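# Move bottle carrier between shelved benches into spill tray

## Task

Pick up the empty bottle carrier from the shelved bench by the door and set it upright on the floor of the spill tray on the shelved bench by the window. The carrier must never touch the floor, or the task fails. The parked cart, pedal bin and stool may be pushed aside. Finish with the gripper released and the robot backed away. The robot must not topple or be left leaning, or the task fails.

## Robot and tools

ROBOT. A Hello Robot Stretch 3 with one arm. It has a two-wheel base (0.33 m long, 0.34 m wide) that can only drive forward/back or spin in place, never sideways. A spin pivots about the wheel-axle midpoint, 0.05 m behind the front edge. A mast carries a lift, and the arm telescopes out to the robot's RIGHT. To move the gripper forward or back, you drive the base. Stowed (arm in, wrist folded), the robot sweeps a 0.28 m radius circle when spinning. An unfolded, level gripper reaches past that circle. Loose objects may occasionally be nudged by an outside push.

FRAMES. Base frame: origin on the floor between the drive wheels, x forward, y left, z up. hand_pose is reported in it, at the point where the closed fingertips meet. The odometry frame is the base frame as it stood when the scene began. Heading is positive to the left, from -3.142 to 3.142.

execute_actions takes "actions", a list run in order. Each action can have:
- "robot": either one command, a list of up to 8 commands run one after another, or {"stop": true}. stop brakes everything and clears the queue.
- "steps": 1 to 450 control steps at 30 per second. {"steps": n} alone just waits.
- "until": ends the action early once its conditions hold.

A command can hold these keys:
- "base": exactly one of {"translate_m": d} or {"rotate_rad": d}. Both are offsets from wherever the base is when that command starts. translate_m is in metres, forward positive, |d| at most 1. rotate_rad is in radians, left (counter-clockwise) positive, |d| at most 3.2.
- "joints": absolute targets by name. Joints you leave out keep their old targets.
- "contact_limits": {"arm_m": effort %, 1 to 100}.
- In a list, you can also add {"pause_s": s}, up to 15 s.

Joint targets (all absolute):
- lift_m: 0 to 1.1, arm height.
- arm_m: 0 to 0.52, extension.
- wrist_yaw_rad: -1.345 to 4.42. 0 points along the arm, positive swings toward the front, 3.0 is folded over the base.
- wrist_pitch_rad: -1.57 to 0.451. 0 is level, negative tips the fingertips down.
- wrist_roll_rad: -2.911 to 2.911. At 0 the fingers sit side by side.
- gripper_m: -0.089 to 0.179, larger is wider. The real fingertip gap is smaller, by about 0.007 nearly shut and 0.025 fully open, and is zero below 0.007.
- head_pan_rad: -3.953 to 1.73. 0 looks ahead, positive is left, -1.57 looks along the arm.
- head_tilt_rad: -1.53 to 0.419, negative looks down.

Any invalid or out-of-range number rejects the whole call, and nothing in it runs. A new command overrides older ones immediately and discards the rest of an older queue.

UNTIL. To wait for everything to finish, use "until": {"robot": {"status": "ended"}}. You can also compare fields, e.g. {"robot": {"lift_m": [">", 0.3], "base_status": ["!=", "moving"]}}. Comparison operators are =, !=, <, <=, >, >=. Readings compare at three decimals, and base offsets at four. Do not wait on "=" to a goal. "any" in place of "robot" fires when the first motion or queue ends.

A queued command starts only after the previous one ends "done". For base and gripper, "off_target" also counts. Any other ending drops the rest, and a "dropped:" line explains why.

zoom_image: {"camera": one of head_camera, nav_camera, wrist_camera, "region": [x0, y0, x1, y1]} in pixels from the top-left of that camera's latest image, at most 504x504. head_camera and nav_camera are on the head and follow pan/tilt. wrist_camera rides on the gripper.

finished_scene: {"scene": n}. Make sure every motion has ended first, because whatever is still moving gets braked.

RESULTS. Each result is one instant, with an image from each camera.
- base_status and joint_status: moving, done, off_target, contact_stop, time_out, stopped, not_commanded or torque_fault. The bracket after base_status shows travel so far and its goal.
- joint_goals and measured_speeds.
- refusals, queue (idle/running/done/dropped/stopped) and queue_left.
- robot.on_its_own: appears when a goal was changed by the robot, a joint is slack or its servo is off, a motor at rest shows unusual effort, or base_tilt has drifted 3 degrees or more (7.5 while driving).
- motor_effort: % of maximum, positive toward higher values, with the peak in brackets. Readings are biased and noisy.
- lidar_m: 12 distances in 30-degree sectors, 1st ahead, then counter-clockwise (4th left, 7th behind, 10th right), in a plane 0.17 m up. It misses clear or thin things.
- wrist_depth_mm and head_depth_mm: 7x7 median-depth grids.
- base_odometry comes from the wheels and counts slip as travel. Also turned_by_wheels / turned_by_imu and base_tilt (forward/right positive).
- Lines starting refused:, dropped: or replaced: explain what happened.

SPEED. The base is fast (0.30 m/s, 1.9 rad/s) only when stowed: lift_m < 0.30, arm_m < 0.03 and wrist_yaw_rad > 2.54. Otherwise it is capped at 0.10 m/s and 0.63 rad/s.

GRIPPER. To grasp, command a value below the object's width. To let go, command at least 0.02 above where the fingertips made contact. Neither the reading nor "done" confirms a grasp, so check the images. Squeezing very hard triggers a stall guard that weakens the grip. To re-squeeze, send a different value.

SAFETY.
- Fold or unfold the wrist only with lift_m 0.32 to 0.95, wrist_pitch_rad -0.4 and roll about 0. Once folded, the lift may go down to 0.25.
- If wrist_yaw_rad is below -0.4, keep pitch at -0.5 or lower.
- Contact: the arm and lift stop and go slack when they push hard (contact_stop). The base, wrist and head have no such stop and keep pushing. Wrist servos overheat into a 10 s limp torque_fault. Wait with steps, not until.
- Tipping: pushing against something rigid with the gripper above about 0.45 m, pushing again after a contact_stop, driving while holding or pushing something fixed, or snagging furniture (worst when reversing) can tip the robot. If it leans, undo the last move in small steps, free the gripper, and lower lift_m to about 0.2 if needed.
- Avoid drops, slams and hard pushes. Keep the carrier off the floor throughout.

Each tool is called after "Emit:" as a command line: name --argument value for each argument, lists and objects as JSON in quotes; but a table of rows of numbers goes row by row, as --pt "numbers of a row", without its own name.

## Session

Emit:
execute_actions --actions '[]'

Scene clock: 0.00 s.
robot.base_odometry: x=+0.000 y=+0.000 heading=+0.000 (m, m, rad; robot's odometry frame)
robot.turned_by_wheels: +0.000 (rad since the last result)
robot.turned_by_imu: +0.000 (rad since the last result)
robot.base_tilt: forward=-1.2 right=-2.1 (deg)
robot.lidar_m: 1.60 1.45 1.45 1.91 1.78 2.00 2.07 1.26 1.27 1.54 2.19 1.61
robot.head_depth_mm: 1653 2390 2448 2431 2452 2464 2127 / 1724 2567 2690 2700 2687 2689 2134 / 1714 2560 2897 2878 2849 2801 2147 / 1709 2466 2535 2557 2500 2489 2148 / 1704 2296 2284 2273 2263 2259 2164 / 1700 2098 2099 2080 2071 2058 1997 / 1694 1463 1463 1453 1437 1430 1424
robot.base_status: not_commanded
robot.joint_positions: lift_m=+0.437 arm_m=+0.000 wrist_yaw_rad=+2.911 wrist_pitch_rad=-0.516 wrist_roll_rad=-0.019 gripper_m=+0.037 head_pan_rad=+0.012 head_tilt_rad=-0.015
robot.joint_goals: lift_m=+0.437 arm_m=+0.000 wrist_yaw_rad=+2.911 wrist_pitch_rad=-0.516 wrist_roll_rad=-0.019 gripper_m=+0.037 head_pan_rad=+0.012 head_tilt_rad=-0.015
robot.joint_status: lift_m=not_commanded arm_m=not_commanded wrist_yaw_rad=not_commanded wrist_pitch_rad=not_commanded wrist_roll_rad=not_commanded gripper_m=not_commanded head_pan_rad=not_commanded head_tilt_rad=not_commanded
robot.measured_speeds: translate_m=+0.000 rotate_rad=+0.000 lift_m=+0.000 arm_m=+0.000 wrist_yaw_rad=+0.000 wrist_pitch_rad=+0.000 wrist_roll_rad=+0.000 head_pan_rad=+0.000 head_tilt_rad=+0.000
robot: refusals=0 queue=idle queue_left=0
robot.motor_effort: left_wheel=+0 right_wheel=+0 lift_m=+18 arm_m=+0 wrist_yaw_rad=+0 wrist_pitch_rad=+5 wrist_roll_rad=+0 gripper_m=+0 head_pan_rad=+0 head_tilt_rad=+1 (%)
robot.hand_pose: x=+0.0269 y=+0.0607 z=+0.4286 quat_wxyz=(+0.257, +0.693, +0.103, +0.665) (m; robot's base frame)
robot.wrist_depth_mm: - - - - - - - / - - - - - - - / 987 - 990 - - - - / 807 - 839 831 854 886 924 / 682 708 - 696 750 750 770 / 587 601 - 614 626 628 638 / 527 541 - 547 552 556 559
pictures: head_camera (sideways: a quarter turn clockwise sets it upright), nav_camera (sideways: a quarter turn counterclockwise sets it upright), wrist_camera
Images, in order (width x height): head_camera 896x504, nav_camera 672x504, wrist_camera 644x364.

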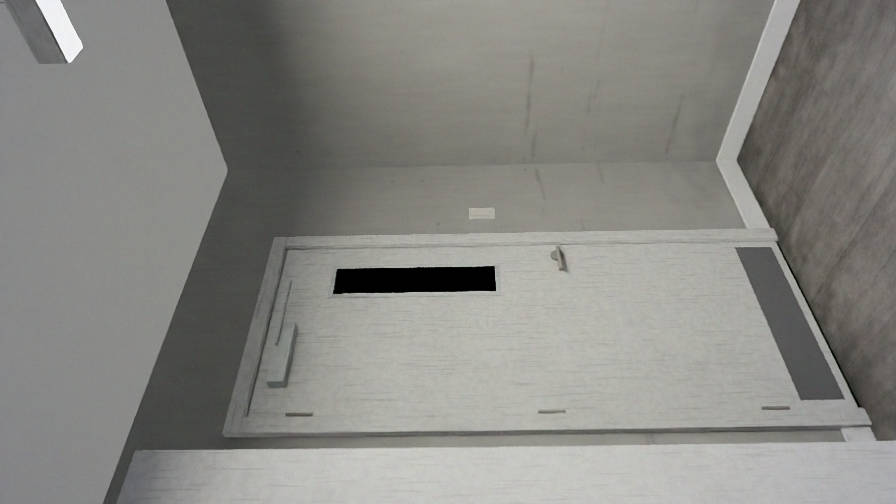

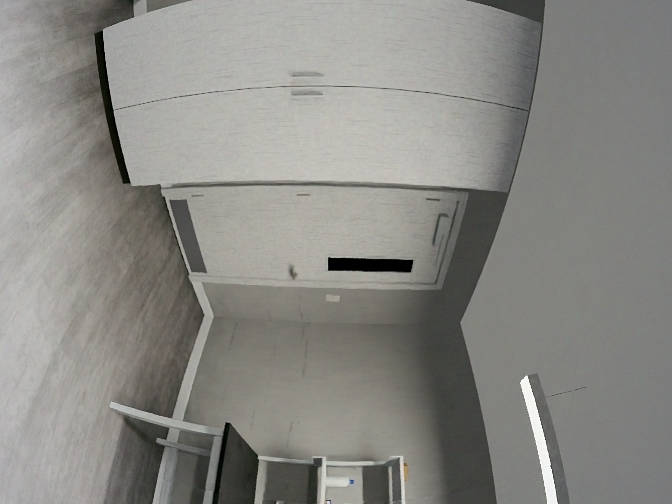

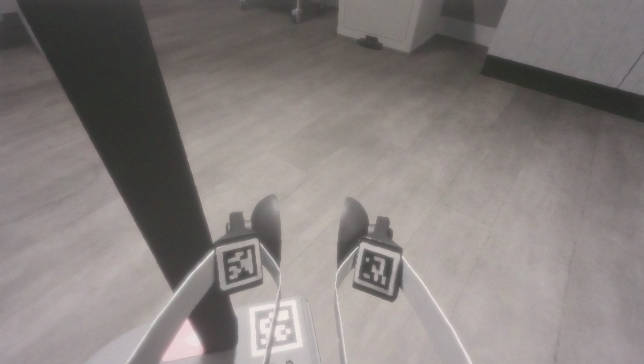

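Emit:
execute_actions --actions '[{"robot":{"joints":{"head_pan_rad":-0.95,"head_tilt_rad":-0.3}},"steps":150,"until":{"robot":{"status":"ended"}}}]'

Scene clock: 3.27 s.
robot.base_odometry: x=+0.000 y=+0.000 heading=+0.000 (m, m, rad; robot's odometry frame)
robot.turned_by_wheels: +0.000 (rad since the last result)
robot.turned_by_imu: +0.001 (rad since the last result)
robot.base_tilt: forward=-1.4 right=-2.0 (deg)
robot.lidar_m: 1.60 1.45 1.46 1.92 1.77 2.00 2.06 1.26 1.27 1.54 2.19 1.61
robot.head_depth_mm: 2122 2248 2357 2440 2585 1877 1504 / 2081 2189 2301 2107 2500 1963 1508 / 2069 2184 2294 1751 2516 1981 1511 / 2036 2135 2234 1923 2487 1972 1513 / 2011 2127 2212 2123 2445 1971 1513 / 1969 2092 2171 2120 2381 1977 1511 / 1955 2053 2137 2128 2313 1970 1507
robot.base_status: not_commanded
robot.joint_positions: lift_m=+0.437 arm_m=+0.000 wrist_yaw_rad=+2.911 wrist_pitch_rad=-0.516 wrist_roll_rad=-0.019 gripper_m=+0.037 head_pan_rad=-0.943 head_tilt_rad=-0.296
robot.joint_goals: lift_m=+0.437 arm_m=+0.000 wrist_yaw_rad=+2.911 wrist_pitch_rad=-0.516 wrist_roll_rad=-0.019 gripper_m=+0.037 head_pan_rad=-0.950 head_tilt_rad=-0.300
robot.joint_status: lift_m=not_commanded arm_m=not_commanded wrist_yaw_rad=not_commanded wrist_pitch_rad=not_commanded wrist_roll_rad=not_commanded gripper_m=not_commanded head_pan_rad=done head_tilt_rad=done
robot.measured_speeds: translate_m=+0.000 rotate_rad=+0.000 lift_m=+0.000 arm_m=+0.000 wrist_yaw_rad=+0.000 wrist_pitch_rad=+0.000 wrist_roll_rad=+0.000 head_pan_rad=+0.000 head_tilt_rad=+0.000
robot: refusals=0 queue=done queue_left=0
robot.motor_effort: left_wheel=+0(0) right_wheel=+0(0) lift_m=+18(18) arm_m=+0(0) wrist_yaw_rad=-1(0) wrist_pitch_rad=+5(5) wrist_roll_rad=+0(0) gripper_m=+0(0) head_pan_rad=-3(35) head_tilt_rad=-3(33) (%)
robot.hand_pose: x=+0.0269 y=+0.0607 z=+0.4286 quat_wxyz=(+0.257, +0.693, +0.103, +0.665) (m; robot's base frame)
robot.wrist_depth_mm: - - - - - - - / - - - - - - - / 969 - - - - - - / 813 - 827 830 854 853 917 / 662 682 - 707 730 737 747 / 596 604 - 625 637 633 647 / 522 533 - 553 561 560 567
pictures: head_camera (sideways: a quarter turn clockwise sets it upright), nav_camera (sideways: a quarter turn counterclockwise sets it upright), wrist_camera
camera_calibration (this result's frames):
head_camera: T_world_to_cam=[[-0.152727, 0.232415, -0.960551, 1.27246], [0.835969, 0.548777, -0.000136295, -0.00306323], [0.527097, -0.803011, -0.278104, 0.318617], [0, 0, 0, 1]] pos_world=[0.0289569, -0.0382034, 1.31087]
nav_camera: T_world_to_cam=[[0.183446, -0.222893, 0.957427, -1.20327], [-0.79832, -0.602098, 0.0127902, 0.0369032], [0.573614, -0.766679, -0.288392, 0.326321], [0, 0, 0, 1]] pos_world=[0.0630133, 0.00420339, 1.24568]
wrist_camera: T_world_to_cam=[[0.974305, -0.221081, 0.0430344, -0.03924], [-0.115211, -0.653378, -0.748214, 0.400944], [0.193534, 0.724031, -0.662061, 0.399668], [0, 0, 0, 1]] pos_world=[0.00707558, -0.0360795, 0.566285]
Images, in order (width x height): head_camera 896x504, nav_camera 672x504, wrist_camera 644x364.

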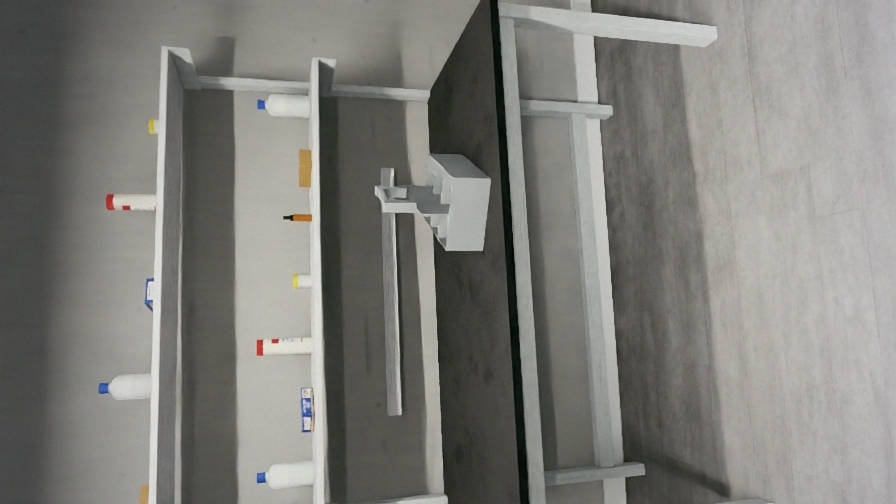

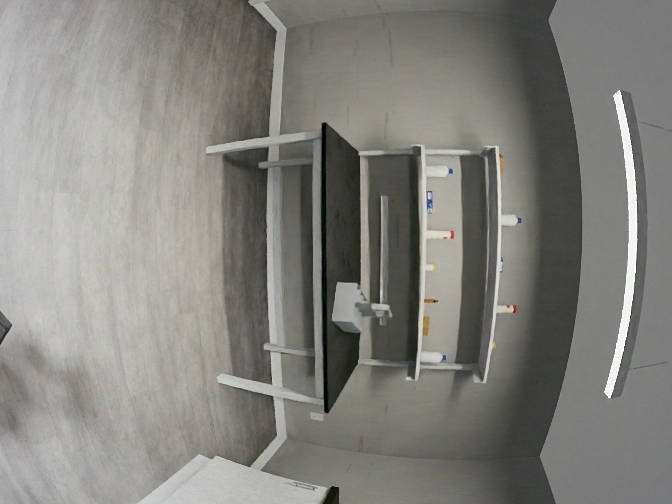

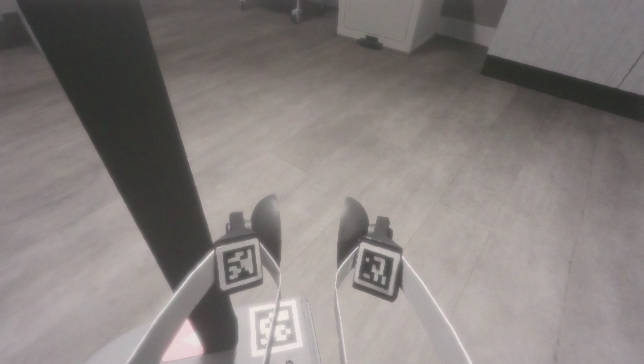

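Emit:
zoom_image --camera "head_camera" --region '[350, 130, 530, 270]'

Emit:
execute_actions --actions '[{"robot":{"joints":{"head_pan_rad":-2.4,"head_tilt_rad":-0.3}},"steps":150,"until":{"robot":{"status":"ended"}}}]'

Emit:
execute_actions --actions '[{"robot":{"joints":{"head_pan_rad":-3.8,"head_tilt_rad":-0.3}},"steps":150,"until":{"robot":{"status":"ended"}}}]'

Region (350, 130, 530, 270) of head_camera's 896x504 image, scaled by 2.800, with more detail than that image has.

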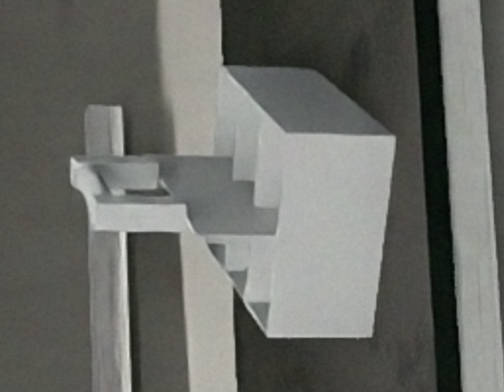

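Scene clock: 10.27 s.
robot.base_odometry: x=+0.000 y=+0.000 heading=+0.000 (m, m, rad; robot's odometry frame)
robot.turned_by_wheels: +0.000 (rad since the last result)
robot.turned_by_imu: +0.001 (rad since the last result)
robot.base_tilt: forward=-1.3 right=-2.0 (deg)
robot.lidar_m: 1.60 1.45 1.46 1.91 1.77 2.00 2.06 1.26 1.27 1.55 2.19 1.61
robot.head_depth_mm: 1329 1394 1789 1371 1346 1448 1496 / 1318 1393 1745 1359 1344 1425 1499 / 1326 1394 1753 1370 1338 1427 1500 / 1322 1383 1787 1538 1336 1428 1504 / 1317 1389 1778 1540 1334 1417 1479 / 1323 1397 1782 1534 1333 1415 1472 / 1314 1383 1774 1538 1332 1414 1468
robot.base_status: not_commanded
robot.joint_positions: lift_m=+0.437 arm_m=+0.000 wrist_yaw_rad=+2.911 wrist_pitch_rad=-0.516 wrist_roll_rad=-0.019 gripper_m=+0.037 head_pan_rad=-2.393 head_tilt_rad=-0.296
robot.joint_goals: lift_m=+0.437 arm_m=+0.000 wrist_yaw_rad=+2.911 wrist_pitch_rad=-0.516 wrist_roll_rad=-0.019 gripper_m=+0.037 head_pan_rad=-2.400 head_tilt_rad=-0.300
robot.joint_status: lift_m=not_commanded arm_m=not_commanded wrist_yaw_rad=not_commanded wrist_pitch_rad=not_commanded wrist_roll_rad=not_commanded gripper_m=not_commanded head_pan_rad=done head_tilt_rad=done
robot.measured_speeds: translate_m=+0.000 rotate_rad=+0.000 lift_m=+0.000 arm_m=+0.000 wrist_yaw_rad=+0.000 wrist_pitch_rad=+0.000 wrist_roll_rad=+0.000 head_pan_rad=+0.000 head_tilt_rad=+0.000
robot: refusals=0 queue=done queue_left=0
robot.motor_effort: left_wheel=+0(1) right_wheel=+0(0) lift_m=+18(18) arm_m=+0(0) wrist_yaw_rad=-1(0) wrist_pitch_rad=+5(5) wrist_roll_rad=+0(0) gripper_m=+0(0) head_pan_rad=-3(35) head_tilt_rad=-1(5) (%)
robot.hand_pose: x=+0.0269 y=+0.0607 z=+0.4286 quat_wxyz=(+0.257, +0.693, +0.103, +0.665) (m; robot's base frame)
robot.wrist_depth_mm: - - - - - - - / - - - - - - - / 964 - - - - - - / 776 - 838 824 868 888 883 / 677 670 - 718 716 753 757 / 593 584 - 633 633 624 658 / 529 533 - 554 544 567 575
pictures: head_camera (sideways: a quarter turn clockwise sets it upright), nav_camera (sideways: a quarter turn counterclockwise sets it upright), wrist_camera
camera_calibration (this result's frames):
head_camera: T_world_to_cam=[[0.212523, 0.179811, -0.96047, 1.27012], [0.645511, -0.763751, -0.000150063, -0.00188352], [-0.733586, -0.619962, -0.278385, 0.326672], [0, 0, 0, 1]] pos_world=[-0.0290728, -0.0272956, 1.31085]
nav_camera: T_world_to_cam=[[-0.199369, -0.209158, 0.957343, -1.20082], [-0.693909, 0.719949, 0.0127849, 0.0362732], [-0.691912, -0.66176, -0.288672, 0.334405], [0, 0, 0, 1]] pos_world=[0.0171428, -0.0559809, 1.24567]
wrist_camera: T_world_to_cam=[[0.974306, -0.221081, 0.0430343, -0.0392398], [-0.115211, -0.653378, -0.748214, 0.400944], [0.193533, 0.724031, -0.66206, 0.399668], [0, 0, 0, 1]] pos_world=[0.00707552, -0.0360795, 0.566285]
Images, in order (width x height): head_camera 896x504, nav_camera 672x504, wrist_camera 644x364.

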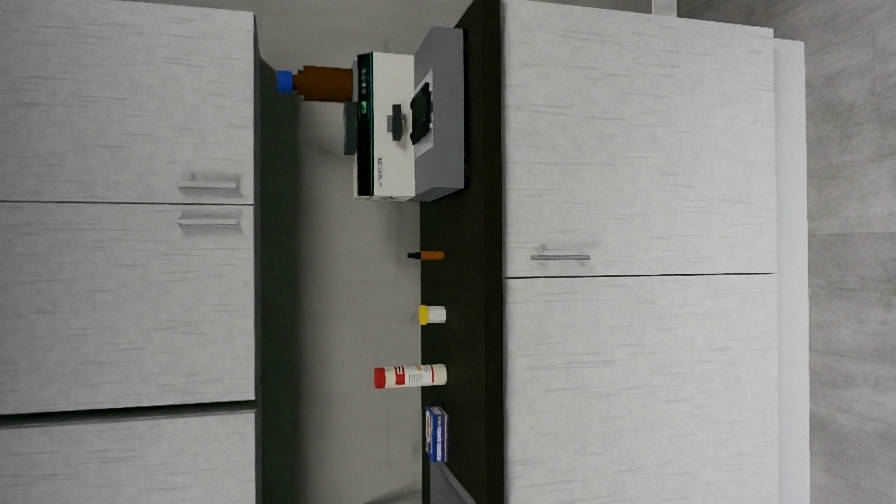

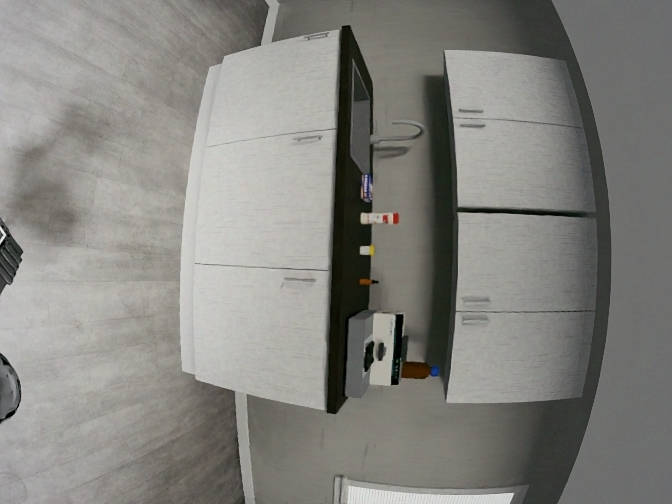

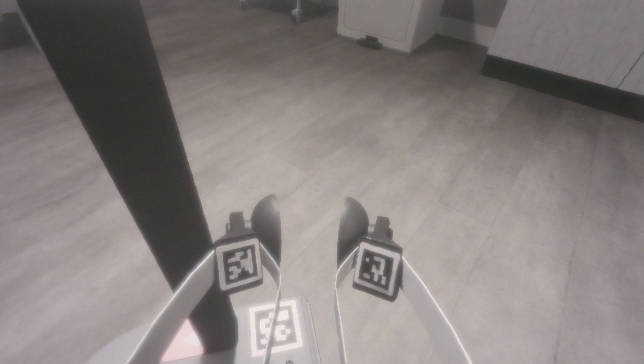

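Scene clock: 11.50 s.
robot.base_odometry: x=+0.000 y=+0.000 heading=+0.000 (m, m, rad; robot's odometry frame)
robot.turned_by_wheels: +0.000 (rad since the last result)
robot.turned_by_imu: +0.000 (rad since the last result)
robot.base_tilt: forward=-1.1 right=-1.9 (deg)
robot.lidar_m: 1.60 1.45 1.46 1.91 1.78 2.00 2.06 1.26 1.27 1.55 2.19 1.61
robot.head_depth_mm: 2047 - - - - - - / 2079 2191 2295 2109 2510 1949 1497 / 2119 2207 2342 2054 2259 1962 1501 / 2152 2267 2388 2086 2528 1966 1503 / 2196 2298 2443 2104 2653 1962 1506 / 2224 2327 2473 2370 2677 1965 1503 / 2259 2371 2507 2588 2697 1969 1505
robot.base_status: not_commanded
robot.joint_positions: lift_m=+0.437 arm_m=+0.000 wrist_yaw_rad=+2.911 wrist_pitch_rad=-0.516 wrist_roll_rad=-0.019 gripper_m=+0.037 head_pan_rad=-3.793 head_tilt_rad=-0.296
robot.joint_goals: lift_m=+0.437 arm_m=+0.000 wrist_yaw_rad=+2.911 wrist_pitch_rad=-0.516 wrist_roll_rad=-0.019 gripper_m=+0.037 head_pan_rad=-3.800 head_tilt_rad=-0.300
robot.joint_status: lift_m=not_commanded arm_m=not_commanded wrist_yaw_rad=not_commanded wrist_pitch_rad=not_commanded wrist_roll_rad=not_commanded gripper_m=not_commanded head_pan_rad=done head_tilt_rad=done
robot.measured_speeds: translate_m=+0.000 rotate_rad=+0.000 lift_m=+0.000 arm_m=+0.000 wrist_yaw_rad=+0.000 wrist_pitch_rad=+0.000 wrist_roll_rad=+0.000 head_pan_rad=+0.000 head_tilt_rad=+0.000
robot: refusals=0 queue=done queue_left=0
robot.motor_effort: left_wheel=+0(0) right_wheel=+0(0) lift_m=+18(18) arm_m=+0(0) wrist_yaw_rad=+0(1) wrist_pitch_rad=+5(5) wrist_roll_rad=+1(1) gripper_m=+0(0) head_pan_rad=-3(36) head_tilt_rad=-2(3) (%)
robot.hand_pose: x=+0.0269 y=+0.0607 z=+0.4286 quat_wxyz=(+0.257, +0.693, +0.103, +0.665) (m; robot's base frame)
robot.wrist_depth_mm: - - - - - - - / - - - - - - - / 958 - - - - - - / 782 - 803 845 854 876 881 / 677 694 - 699 723 749 777 / 591 603 - 609 639 629 651 / 515 540 - 548 546 558 557
pictures: head_camera (sideways: a quarter turn clockwise sets it upright), nav_camera (sideways: a quarter turn counterclockwise sets it upright), wrist_camera
camera_calibration (this result's frames):
head_camera: T_world_to_cam=[[0.213349, -0.178892, -0.960458, 1.2701], [-0.642917, -0.765936, -0.000152019, 0.00597847], [-0.735622, 0.617527, -0.278425, 0.326736], [0, 0, 0, 1]] pos_world=[-0.0267771, 0.0300216, 1.31085]
nav_camera: T_world_to_cam=[[-0.240034, 0.16094, 0.957331, -1.20056], [0.591525, 0.806185, 0.0127841, 0.028433], [-0.769728, 0.569354, -0.288712, 0.334932], [0, 0, 0, 1]] pos_world=[-0.0471874, -0.0203988, 1.24567]
wrist_camera: T_world_to_cam=[[0.974305, -0.221081, 0.0430343, -0.0392399], [-0.115211, -0.653378, -0.748214, 0.400944], [0.193534, 0.724031, -0.66206, 0.399668], [0, 0, 0, 1]] pos_world=[0.00707554, -0.0360795, 0.566285]
Images, in order (width x height): head_camera 896x504, nav_camera 672x504, wrist_camera 644x364.

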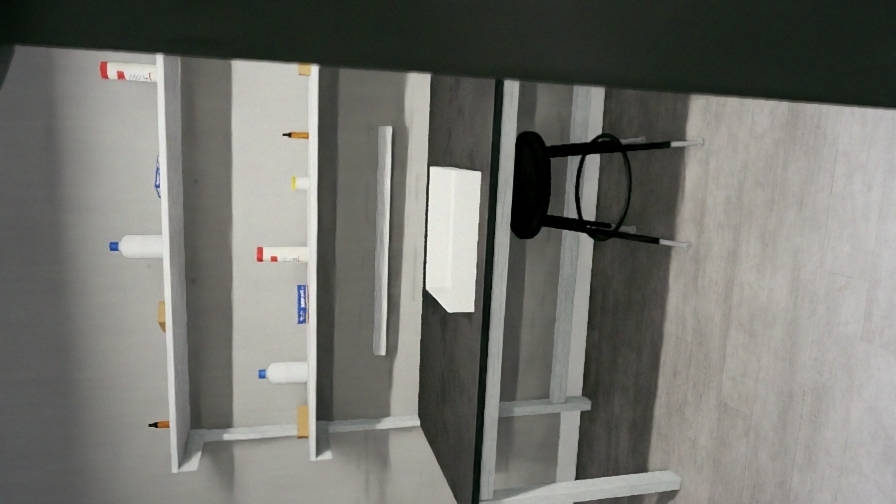

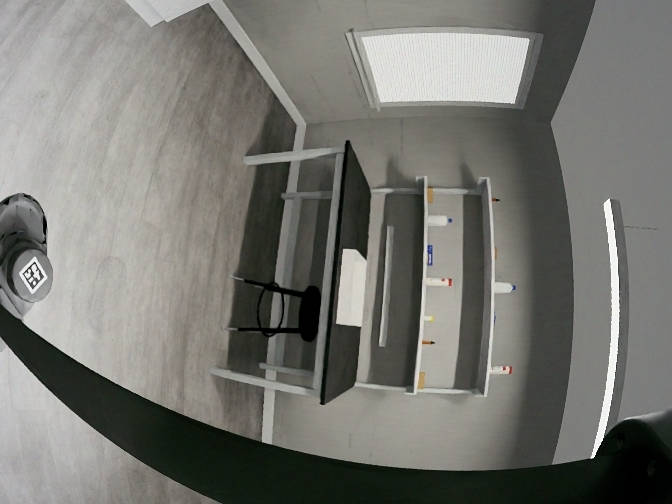

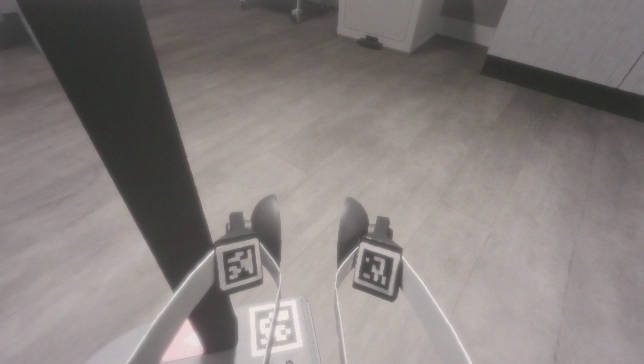

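Emit:
execute_actions --actions '[{"robot":{"joints":{"lift_m":0.28,"wrist_pitch_rad":-0.4,"wrist_yaw_rad":3.0,"wrist_roll_rad":0,"head_pan_rad":0,"head_tilt_rad":-0.6},"base":{"rotate_rad":-1.472}},"steps":200,"until":{"robot":{"base_status":["!=","moving"],"lift_m":["<",0.295]}}},{"robot":{"base":{"translate_m":1.0}},"steps":300,"until":{"robot":{"translate_m":[">=",0.4]}}},{"robot":{"base":{"translate_m":0.86}},"steps":300,"until":{"robot":{"base_status":["!=","moving"]}}},{"robot":{"base":{"rotate_rad":2.188},"joints":{"lift_m":0.9,"head_pan_rad":-1.1,"head_tilt_rad":-0.45}},"steps":300,"until":{"robot":{"lift_m":[">",0.4]}}},{"robot":{"joints":{"wrist_yaw_rad":1.07}},"steps":300,"until":{"robot":{"wrist_yaw_rad":["<",1.6]}}},{"robot":{"joints":{"wrist_pitch_rad":0.0,"wrist_roll_rad":1.57,"gripper_m":0.08}},"steps":300,"until":{"robot":{"status":"ended"}}}]'

Scene clock: 102.40 s.
robot.base_odometry: x=+0.125 y=-1.261 heading=+0.716 (m, m, rad; robot's odometry frame)
robot.turned_by_wheels: +0.716 (rad since the last result)
robot.turned_by_imu: +0.733 (rad since the last result)
robot.base_tilt: forward=-1.1 right=-2.0 (deg)
robot.lidar_m: 2.21 2.28 2.91 2.77 0.74 0.55 0.53 0.56 0.54 1.16 1.21 1.33
robot.head_depth_mm: 1028 1058 1164 1235 898 680 905 / 1072 1127 1229 1287 873 681 1263 / 1117 1170 1276 931 822 681 1356 / 1175 1236 1357 855 789 705 - / 1234 1317 1422 1157 793 758 1278 / 1291 1378 1535 1310 896 1583 1315 / 1371 1460 1659 1310 894 1576 1317
robot.base_status: done (rotate_rad +2.1879 of +2.1880)
robot.joint_positions: lift_m=+0.900 arm_m=+0.000 wrist_yaw_rad=+1.071 wrist_pitch_rad=-0.023 wrist_roll_rad=+1.569 gripper_m=+0.080 head_pan_rad=-1.093 head_tilt_rad=-0.458
robot.joint_goals: lift_m=+0.900 arm_m=+0.000 wrist_yaw_rad=+1.070 wrist_pitch_rad=+0.000 wrist_roll_rad=+1.570 gripper_m=+0.080 head_pan_rad=-1.100 head_tilt_rad=-0.450
robot.joint_status: lift_m=done arm_m=not_commanded wrist_yaw_rad=done wrist_pitch_rad=done wrist_roll_rad=done gripper_m=done head_pan_rad=done head_tilt_rad=done
robot.measured_speeds: translate_m=+0.000 rotate_rad=+0.000 lift_m=+0.000 arm_m=+0.000 wrist_yaw_rad=+0.000 wrist_pitch_rad=+0.000 wrist_roll_rad=+0.000 head_pan_rad=+0.000 head_tilt_rad=+0.000
robot: refusals=0 queue=done queue_left=0
robot.motor_effort: left_wheel=-3(12) right_wheel=+1(5) lift_m=+20(22) arm_m=-1(0) wrist_yaw_rad=-2(4) wrist_pitch_rad=+9(10) wrist_roll_rad=+1(5) gripper_m=+0(81) head_pan_rad=-3(34) head_tilt_rad=+5(34) (%)
robot.hand_pose: x=+0.2030 y=-0.2672 z=+1.0082 quat_wxyz=(+0.007, +0.510, -0.860, -0.010) (m; robot's base frame)
robot.wrist_depth_mm: - - - - 591 403 963 / - - - - 714 481 - / - - - - 819 - - / - - - - - - - / - - - - - - - / - - - - - - - / - - - - - - -
pictures: head_camera (sideways: a quarter turn clockwise sets it upright), nav_camera (sideways: a quarter turn counterclockwise sets it upright), wrist_camera
camera_calibration (this result's frames):
head_camera: T_world_to_cam=[[-0.185761, 0.386892, -0.903221, 1.19782], [0.908368, 0.4181, -0.00772749, 0.00637719], [0.374647, -0.821892, -0.429107, 0.516061], [0, 0, 0, 1]] pos_world=[0.0233752, -0.041948, 1.30339]
nav_camera: T_world_to_cam=[[0.217266, -0.381506, 0.89847, -1.12652], [-0.878575, -0.477506, 0.00969703, 0.041422], [0.425326, -0.79148, -0.438927, 0.523129], [0, 0, 0, 1]] pos_world=[0.0586469, 0.00405001, 1.24136]
wrist_camera: T_world_to_cam=[[-0.0457551, -0.00252032, -0.99895, 1.00774], [0.287991, 0.957506, -0.0156067, 0.250604], [0.956539, -0.288402, -0.0430849, -0.0627256], [0, 0, 0, 1]] pos_world=[0.0339371, -0.255505, 1.00789]
Images, in order (width x height): head_camera 896x504, nav_camera 672x504, wrist_camera 644x364.

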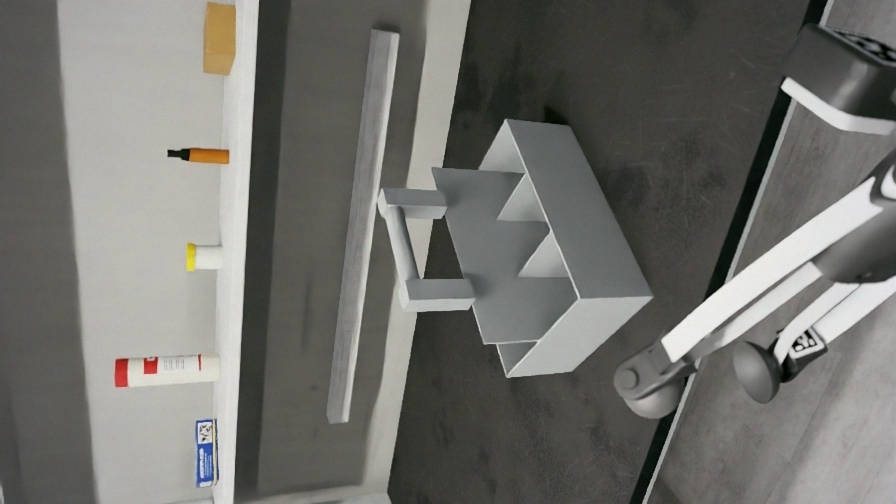

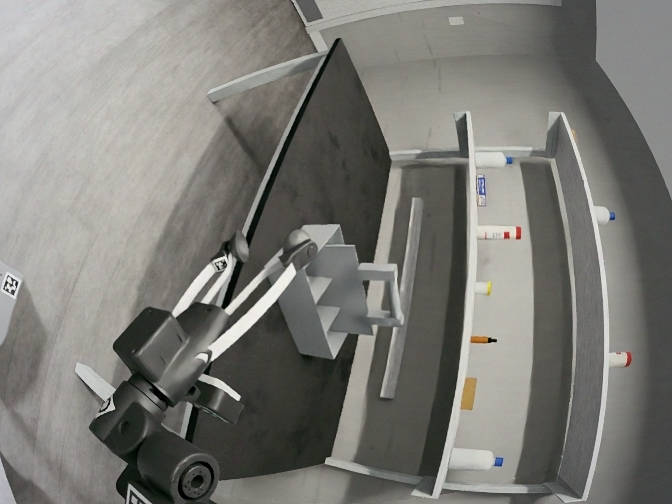

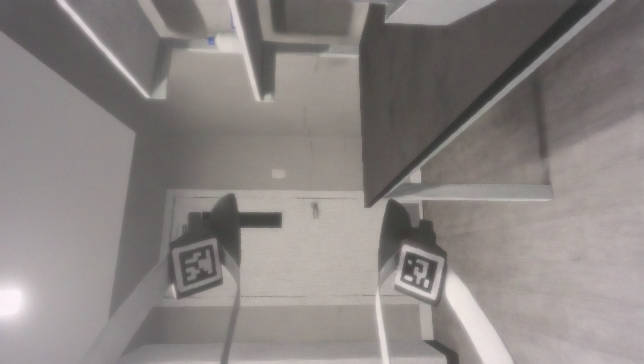

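Emit:
execute_actions --actions '[{"robot":{"joints":{"lift_m":0.912,"arm_m":0.386,"wrist_yaw_rad":1.056,"head_pan_rad":-1.2}},"steps":300,"until":{"robot":{"status":"ended"}}}]'

Scene clock: 131.43 s.
robot.base_odometry: x=+0.125 y=-1.261 heading=+0.716 (m, m, rad; robot's odometry frame)
robot.turned_by_wheels: +0.000 (rad since the last result)
robot.turned_by_imu: +0.001 (rad since the last result)
robot.base_tilt: forward=-1.2 right=-2.1 (deg)
robot.lidar_m: 2.21 2.27 2.92 2.77 0.74 0.55 0.53 0.56 0.54 1.16 1.21 1.33
robot.head_depth_mm: 1013 1062 1172 1237 858 680 1217 / 1047 1085 1210 1294 860 681 1247 / 1087 1143 1251 1315 863 679 1318 / 1123 1178 1292 897 821 703 1321 / 1163 1237 1361 830 775 731 1314 / 1212 1294 1415 1230 792 758 1318 / 1252 1339 1477 1308 894 1474 1316
robot.base_status: done (rotate_rad +2.1879 of +2.1880)
robot.joint_positions: lift_m=+0.912 arm_m=+0.386 wrist_yaw_rad=+1.056 wrist_pitch_rad=-0.023 wrist_roll_rad=+1.570 gripper_m=+0.080 head_pan_rad=-1.193 head_tilt_rad=-0.458
robot.joint_goals: lift_m=+0.912 arm_m=+0.386 wrist_yaw_rad=+1.056 wrist_pitch_rad=+0.000 wrist_roll_rad=+1.570 gripper_m=+0.080 head_pan_rad=-1.200 head_tilt_rad=-0.450
robot.joint_status: lift_m=done arm_m=done wrist_yaw_rad=done wrist_pitch_rad=done wrist_roll_rad=done gripper_m=done head_pan_rad=done head_tilt_rad=done
robot.measured_speeds: translate_m=+0.000 rotate_rad=+0.000 lift_m=+0.000 arm_m=+0.000 wrist_yaw_rad=+0.000 wrist_pitch_rad=+0.000 wrist_roll_rad=+0.000 head_pan_rad=+0.000 head_tilt_rad=+0.000
robot: refusals=0 queue=done queue_left=0
robot.motor_effort: left_wheel=-3(3) right_wheel=+1(1) lift_m=+20(22) arm_m=+3(4) wrist_yaw_rad=+1(0) wrist_pitch_rad=+9(9) wrist_roll_rad=+1(1) gripper_m=+1(1) head_pan_rad=-3(12) head_tilt_rad=+5(5) (%)
robot.hand_pose: x=+0.2011 y=-0.6565 z=+1.0202 quat_wxyz=(+0.007, +0.504, -0.864, -0.010) (m; robot's base frame)
robot.wrist_depth_mm: 833 866 771 861 282 282 188 / 821 - 772 275 289 299 195 / 866 - - - 302 303 203 / - - - - 316 322 210 / - - - 317 332 269 222 / - - - - 345 234 234 / - - - - 870 242 246
pictures: head_camera (sideways: a quarter turn clockwise sets it upright), nav_camera (sideways: a quarter turn counterclockwise sets it upright), wrist_camera
camera_calibration (this result's frames):
head_camera: T_world_to_cam=[[-0.146134, 0.403531, -0.903221, 1.19758], [0.94563, 0.325152, -0.00772749, 0.0061499], [0.290565, -0.855242, -0.429107, 0.516574], [0, 0, 0, 1]] pos_world=[0.019093, -0.0434655, 1.30339]
nav_camera: T_world_to_cam=[[0.178019, -0.401323, 0.89847, -1.12628], [-0.921928, -0.38724, 0.00969703, 0.0416865], [0.344032, -0.830051, -0.438927, 0.523625], [0, 0, 0, 1]] pos_world=[0.0587884, -0.00122588, 1.24136]
wrist_camera: T_world_to_cam=[[-0.0453442, -0.00125032, -0.998971, 1.01946], [0.302221, 0.953121, -0.0149111, 0.617668], [0.952159, -0.302587, -0.0428407, -0.181411], [0, 0, 0, 1]] pos_world=[0.0322859, -0.64233, 1.01985]
Images, in order (width x height): head_camera 896x504, nav_camera 672x504, wrist_camera 644x364.

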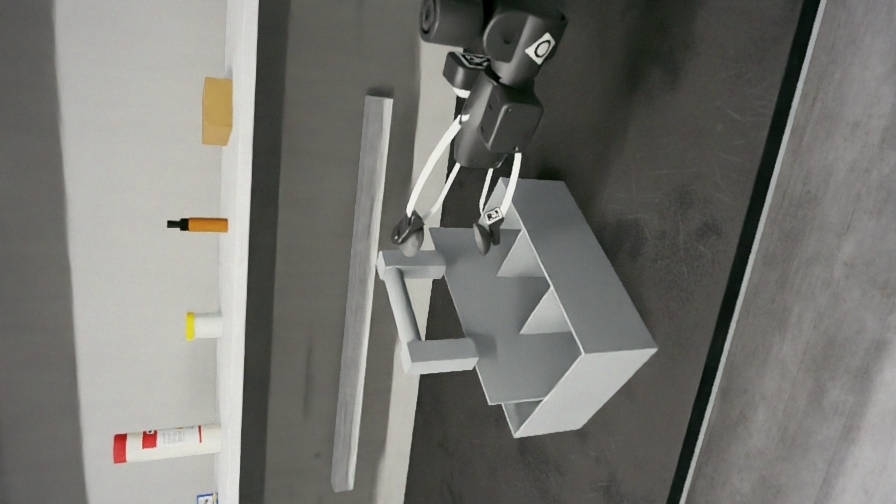

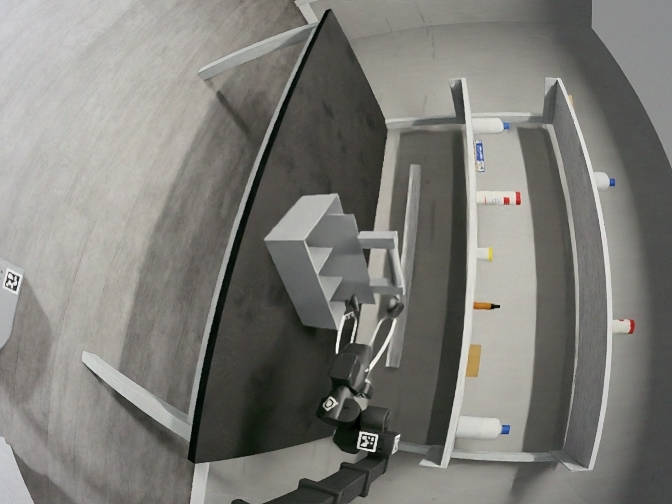

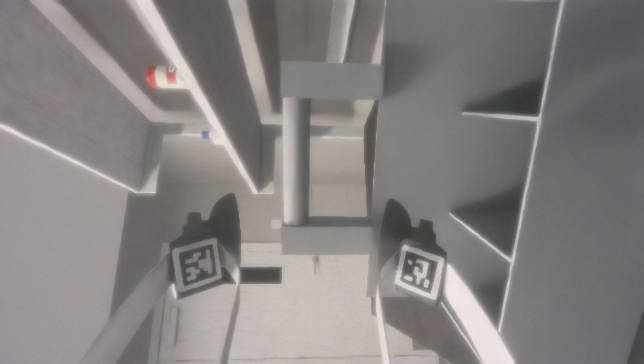

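Emit:
execute_actions --actions '[{"robot":{"joints":{"lift_m":0.92,"arm_m":0.445,"gripper_m":0.074},"base":{"translate_m":0.07}},"steps":300,"until":{"robot":{"status":"ended"}}}]'

Scene clock: 162.87 s.
robot.base_odometry: x=+0.178 y=-1.215 heading=+0.716 (m, m, rad; robot's odometry frame)
robot.turned_by_wheels: +0.000 (rad since the last result)
robot.turned_by_imu: +0.001 (rad since the last result)
robot.base_tilt: forward=-1.2 right=-2.0 (deg)
robot.lidar_m: 2.14 2.20 2.89 2.77 0.83 0.62 0.60 0.63 0.56 1.16 1.21 1.26
robot.head_depth_mm: 1014 1059 1168 - 899 682 1213 / 1047 1102 1204 1273 886 680 1248 / 1085 1133 1252 1083 822 680 1316 / 1122 1178 1290 846 775 704 1314 / 1164 1242 1363 1159 769 728 1321 / 1205 1257 1413 1311 847 756 1314 / 1262 1344 1492 1308 892 1481 1316
robot.base_status: done (translate_m +0.0700 of +0.0700)
robot.joint_positions: lift_m=+0.920 arm_m=+0.445 wrist_yaw_rad=+1.056 wrist_pitch_rad=-0.023 wrist_roll_rad=+1.570 gripper_m=+0.074 head_pan_rad=-1.193 head_tilt_rad=-0.458
robot.joint_goals: lift_m=+0.920 arm_m=+0.445 wrist_yaw_rad=+1.056 wrist_pitch_rad=+0.000 wrist_roll_rad=+1.570 gripper_m=+0.074 head_pan_rad=-1.200 head_tilt_rad=-0.450
robot.joint_status: lift_m=done arm_m=done wrist_yaw_rad=done wrist_pitch_rad=done wrist_roll_rad=done gripper_m=done head_pan_rad=done head_tilt_rad=done
robot.measured_speeds: translate_m=+0.000 rotate_rad=+0.000 lift_m=+0.000 arm_m=+0.000 wrist_yaw_rad=+0.000 wrist_pitch_rad=+0.000 wrist_roll_rad=+0.000 head_pan_rad=+0.000 head_tilt_rad=+0.000
robot: refusals=0 queue=done queue_left=0
robot.motor_effort: left_wheel=-3(4) right_wheel=+2(5) lift_m=+21(21) arm_m=+3(3) wrist_yaw_rad=+0(1) wrist_pitch_rad=+9(9) wrist_roll_rad=+0(1) gripper_m=+0(36) head_pan_rad=-3(3) head_tilt_rad=+5(5) (%)
robot.hand_pose: x=+0.2011 y=-0.7155 z=+1.0282 quat_wxyz=(+0.007, +0.504, -0.864, -0.010) (m; robot's base frame)
robot.wrist_depth_mm: 823 384 743 780 753 196 201 / 799 951 734 190 200 205 209 / 804 - 901 198 212 215 216 / - - - - 226 224 229 / - - - - 230 233 238 / - - - 229 241 244 224 / - - - - 255 258 185
pictures: head_camera (sideways: a quarter turn clockwise sets it upright), nav_camera (sideways: a quarter turn counterclockwise sets it upright), wrist_camera
camera_calibration (this result's frames):
head_camera: T_world_to_cam=[[-0.146134, 0.403531, -0.903221, 1.19758], [0.94563, 0.325151, -0.0077275, 0.0061499], [0.290565, -0.855242, -0.429107, 0.516574], [0, 0, 0, 1]] pos_world=[0.019093, -0.0434655, 1.30339]
nav_camera: T_world_to_cam=[[0.178019, -0.401323, 0.89847, -1.12628], [-0.921928, -0.387239, 0.00969703, 0.0416865], [0.344031, -0.830051, -0.438927, 0.523625], [0, 0, 0, 1]] pos_world=[0.0587884, -0.00122589, 1.24136]
wrist_camera: T_world_to_cam=[[-0.0453399, -0.00125272, -0.998971, 1.02738], [0.302223, 0.953121, -0.0149121, 0.674021], [0.952159, -0.302588, -0.0428358, -0.198926], [0, 0, 0, 1]] pos_world=[0.0322859, -0.701329, 1.02786]
Images, in order (width x height): head_camera 896x504, nav_camera 672x504, wrist_camera 644x364.

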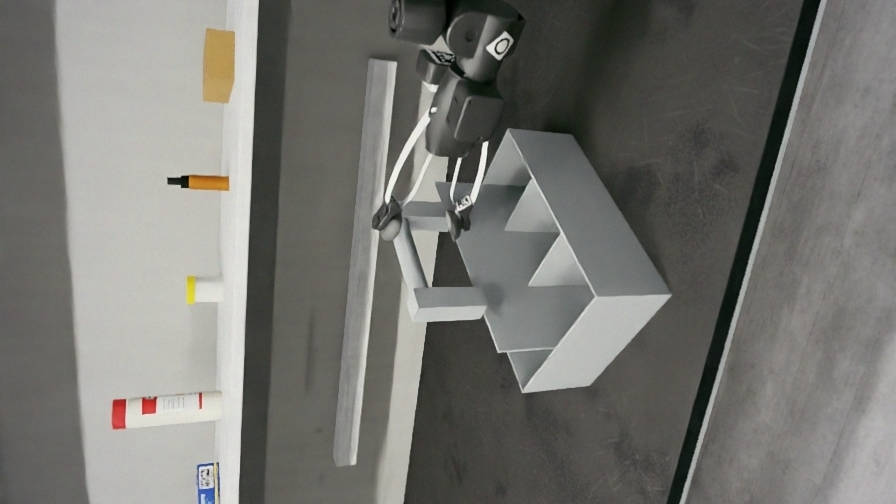

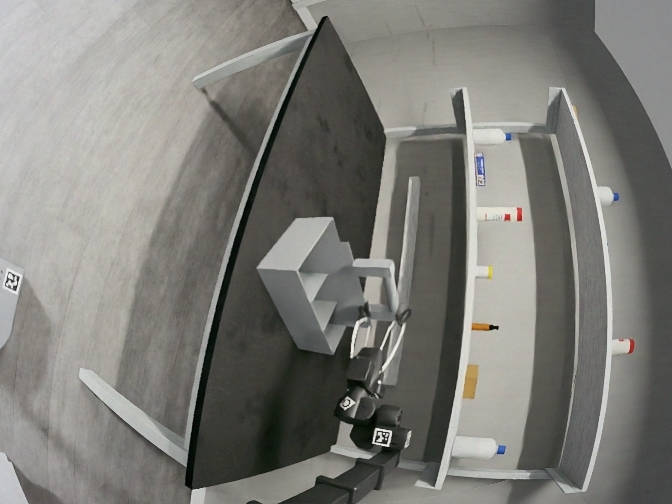

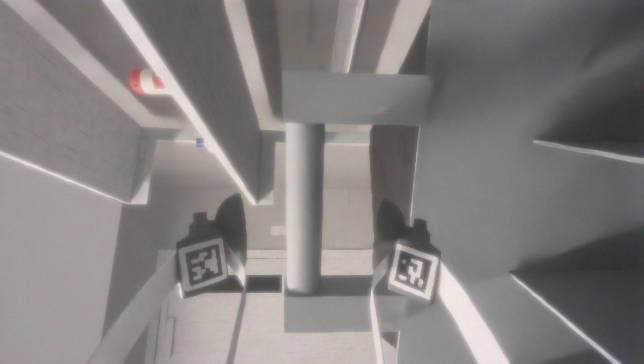

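Emit:
execute_actions --actions '[{"robot":{"joints":{"arm_m":0.478},"base":{"translate_m":0.061}},"steps":300,"until":{"robot":{"status":"ended"}}}]'

Scene clock: 170.90 s.
robot.base_odometry: x=+0.224 y=-1.175 heading=+0.716 (m, m, rad; robot's odometry frame)
robot.turned_by_wheels: +0.000 (rad since the last result)
robot.turned_by_imu: +0.001 (rad since the last result)
robot.base_tilt: forward=-1.1 right=-1.9 (deg)
robot.lidar_m: 2.08 2.13 3.07 2.78 0.92 0.69 0.67 0.70 0.59 1.17 1.21 1.21
robot.head_depth_mm: 1017 1059 1163 - 897 682 1214 / 1050 1103 1208 1171 823 681 1246 / 1088 1140 1251 829 777 680 1319 / 1128 1173 1299 976 761 695 1311 / 1164 1247 1363 1314 792 730 1319 / 1211 1280 1410 1311 896 759 1319 / 1255 1335 1505 1306 896 1481 1310
robot.base_status: done (translate_m +0.0610 of +0.0610)
robot.joint_positions: lift_m=+0.920 arm_m=+0.478 wrist_yaw_rad=+1.056 wrist_pitch_rad=-0.023 wrist_roll_rad=+1.570 gripper_m=+0.074 head_pan_rad=-1.193 head_tilt_rad=-0.458
robot.joint_goals: lift_m=+0.920 arm_m=+0.478 wrist_yaw_rad=+1.056 wrist_pitch_rad=+0.000 wrist_roll_rad=+1.570 gripper_m=+0.074 head_pan_rad=-1.200 head_tilt_rad=-0.450
robot.joint_status: lift_m=done arm_m=done wrist_yaw_rad=done wrist_pitch_rad=done wrist_roll_rad=done gripper_m=done head_pan_rad=done head_tilt_rad=done
robot.measured_speeds: translate_m=+0.000 rotate_rad=+0.000 lift_m=+0.000 arm_m=+0.000 wrist_yaw_rad=+0.000 wrist_pitch_rad=+0.000 wrist_roll_rad=+0.000 head_pan_rad=+0.000 head_tilt_rad=+0.000
robot: refusals=0 queue=done queue_left=0
robot.motor_effort: left_wheel=-2(4) right_wheel=+2(4) lift_m=+20(20) arm_m=+3(2) wrist_yaw_rad=+0(1) wrist_pitch_rad=+9(9) wrist_roll_rad=+1(0) gripper_m=+0(0) head_pan_rad=-2(3) head_tilt_rad=+5(5) (%)
robot.hand_pose: x=+0.2011 y=-0.7485 z=+1.0282 quat_wxyz=(+0.007, +0.504, -0.864, -0.010) (m; robot's base frame)
robot.wrist_depth_mm: 752 325 709 740 749 132 134 / 804 426 714 121 123 135 139 / 800 - 754 126 127 142 144 / 943 - - 137 771 149 151 / - - - 143 616 155 158 / - - - 149 859 163 167 / - - - 158 176 172 172
pictures: head_camera (sideways: a quarter turn clockwise sets it upright), nav_camera (sideways: a quarter turn counterclockwise sets it upright), wrist_camera
camera_calibration (this result's frames):
head_camera: T_world_to_cam=[[-0.146134, 0.403531, -0.903221, 1.19758], [0.94563, 0.325152, -0.00772749, 0.00614989], [0.290565, -0.855242, -0.429107, 0.516574], [0, 0, 0, 1]] pos_world=[0.019093, -0.0434655, 1.30339]
nav_camera: T_world_to_cam=[[0.178019, -0.401323, 0.89847, -1.12628], [-0.921928, -0.38724, 0.00969704, 0.0416865], [0.344032, -0.830051, -0.438927, 0.523624], [0, 0, 0, 1]] pos_world=[0.0587885, -0.00122589, 1.24136]
wrist_camera: T_world_to_cam=[[-0.04534, -0.00125279, -0.998971, 1.02734], [0.302222, 0.953121, -0.0149122, 0.705471], [0.952159, -0.302588, -0.0428359, -0.20891], [0, 0, 0, 1]] pos_world=[0.0322859, -0.734326, 1.02786]
Images, in order (width x height): head_camera 896x504, nav_camera 672x504, wrist_camera 644x364.

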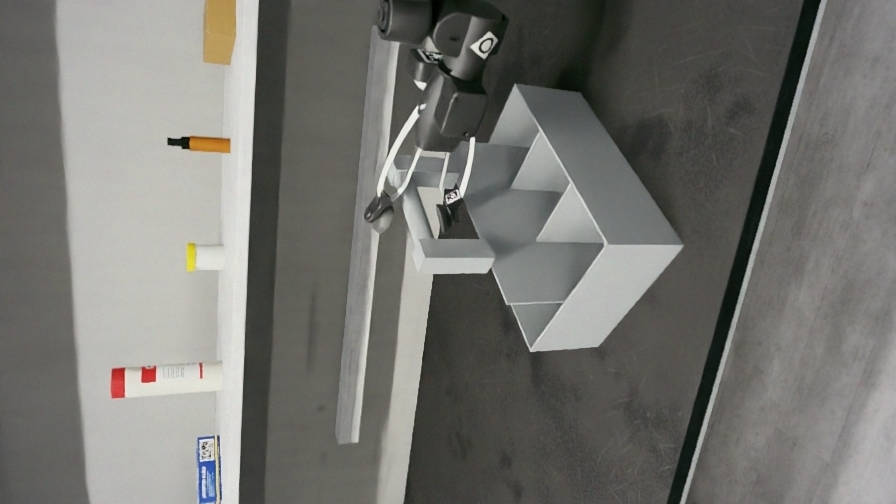

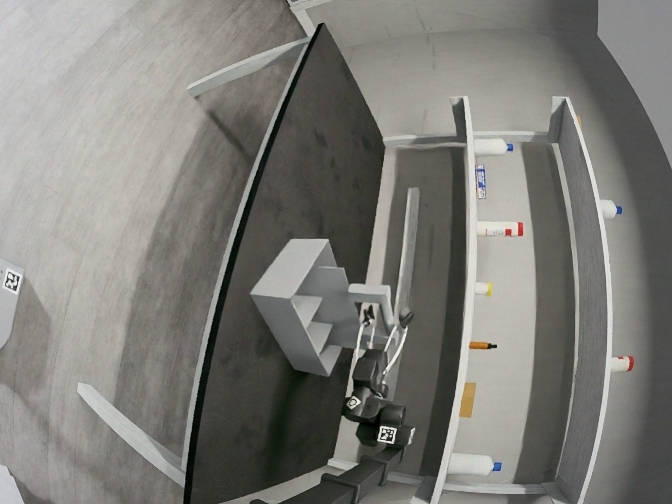

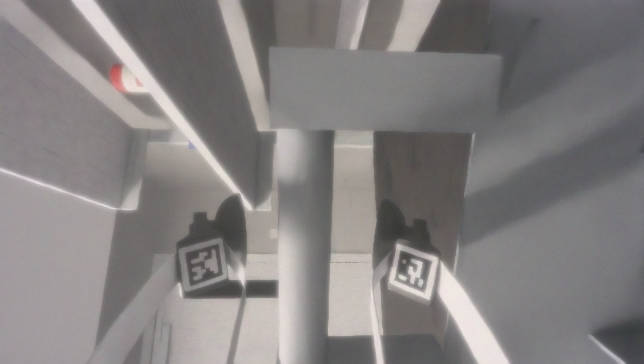

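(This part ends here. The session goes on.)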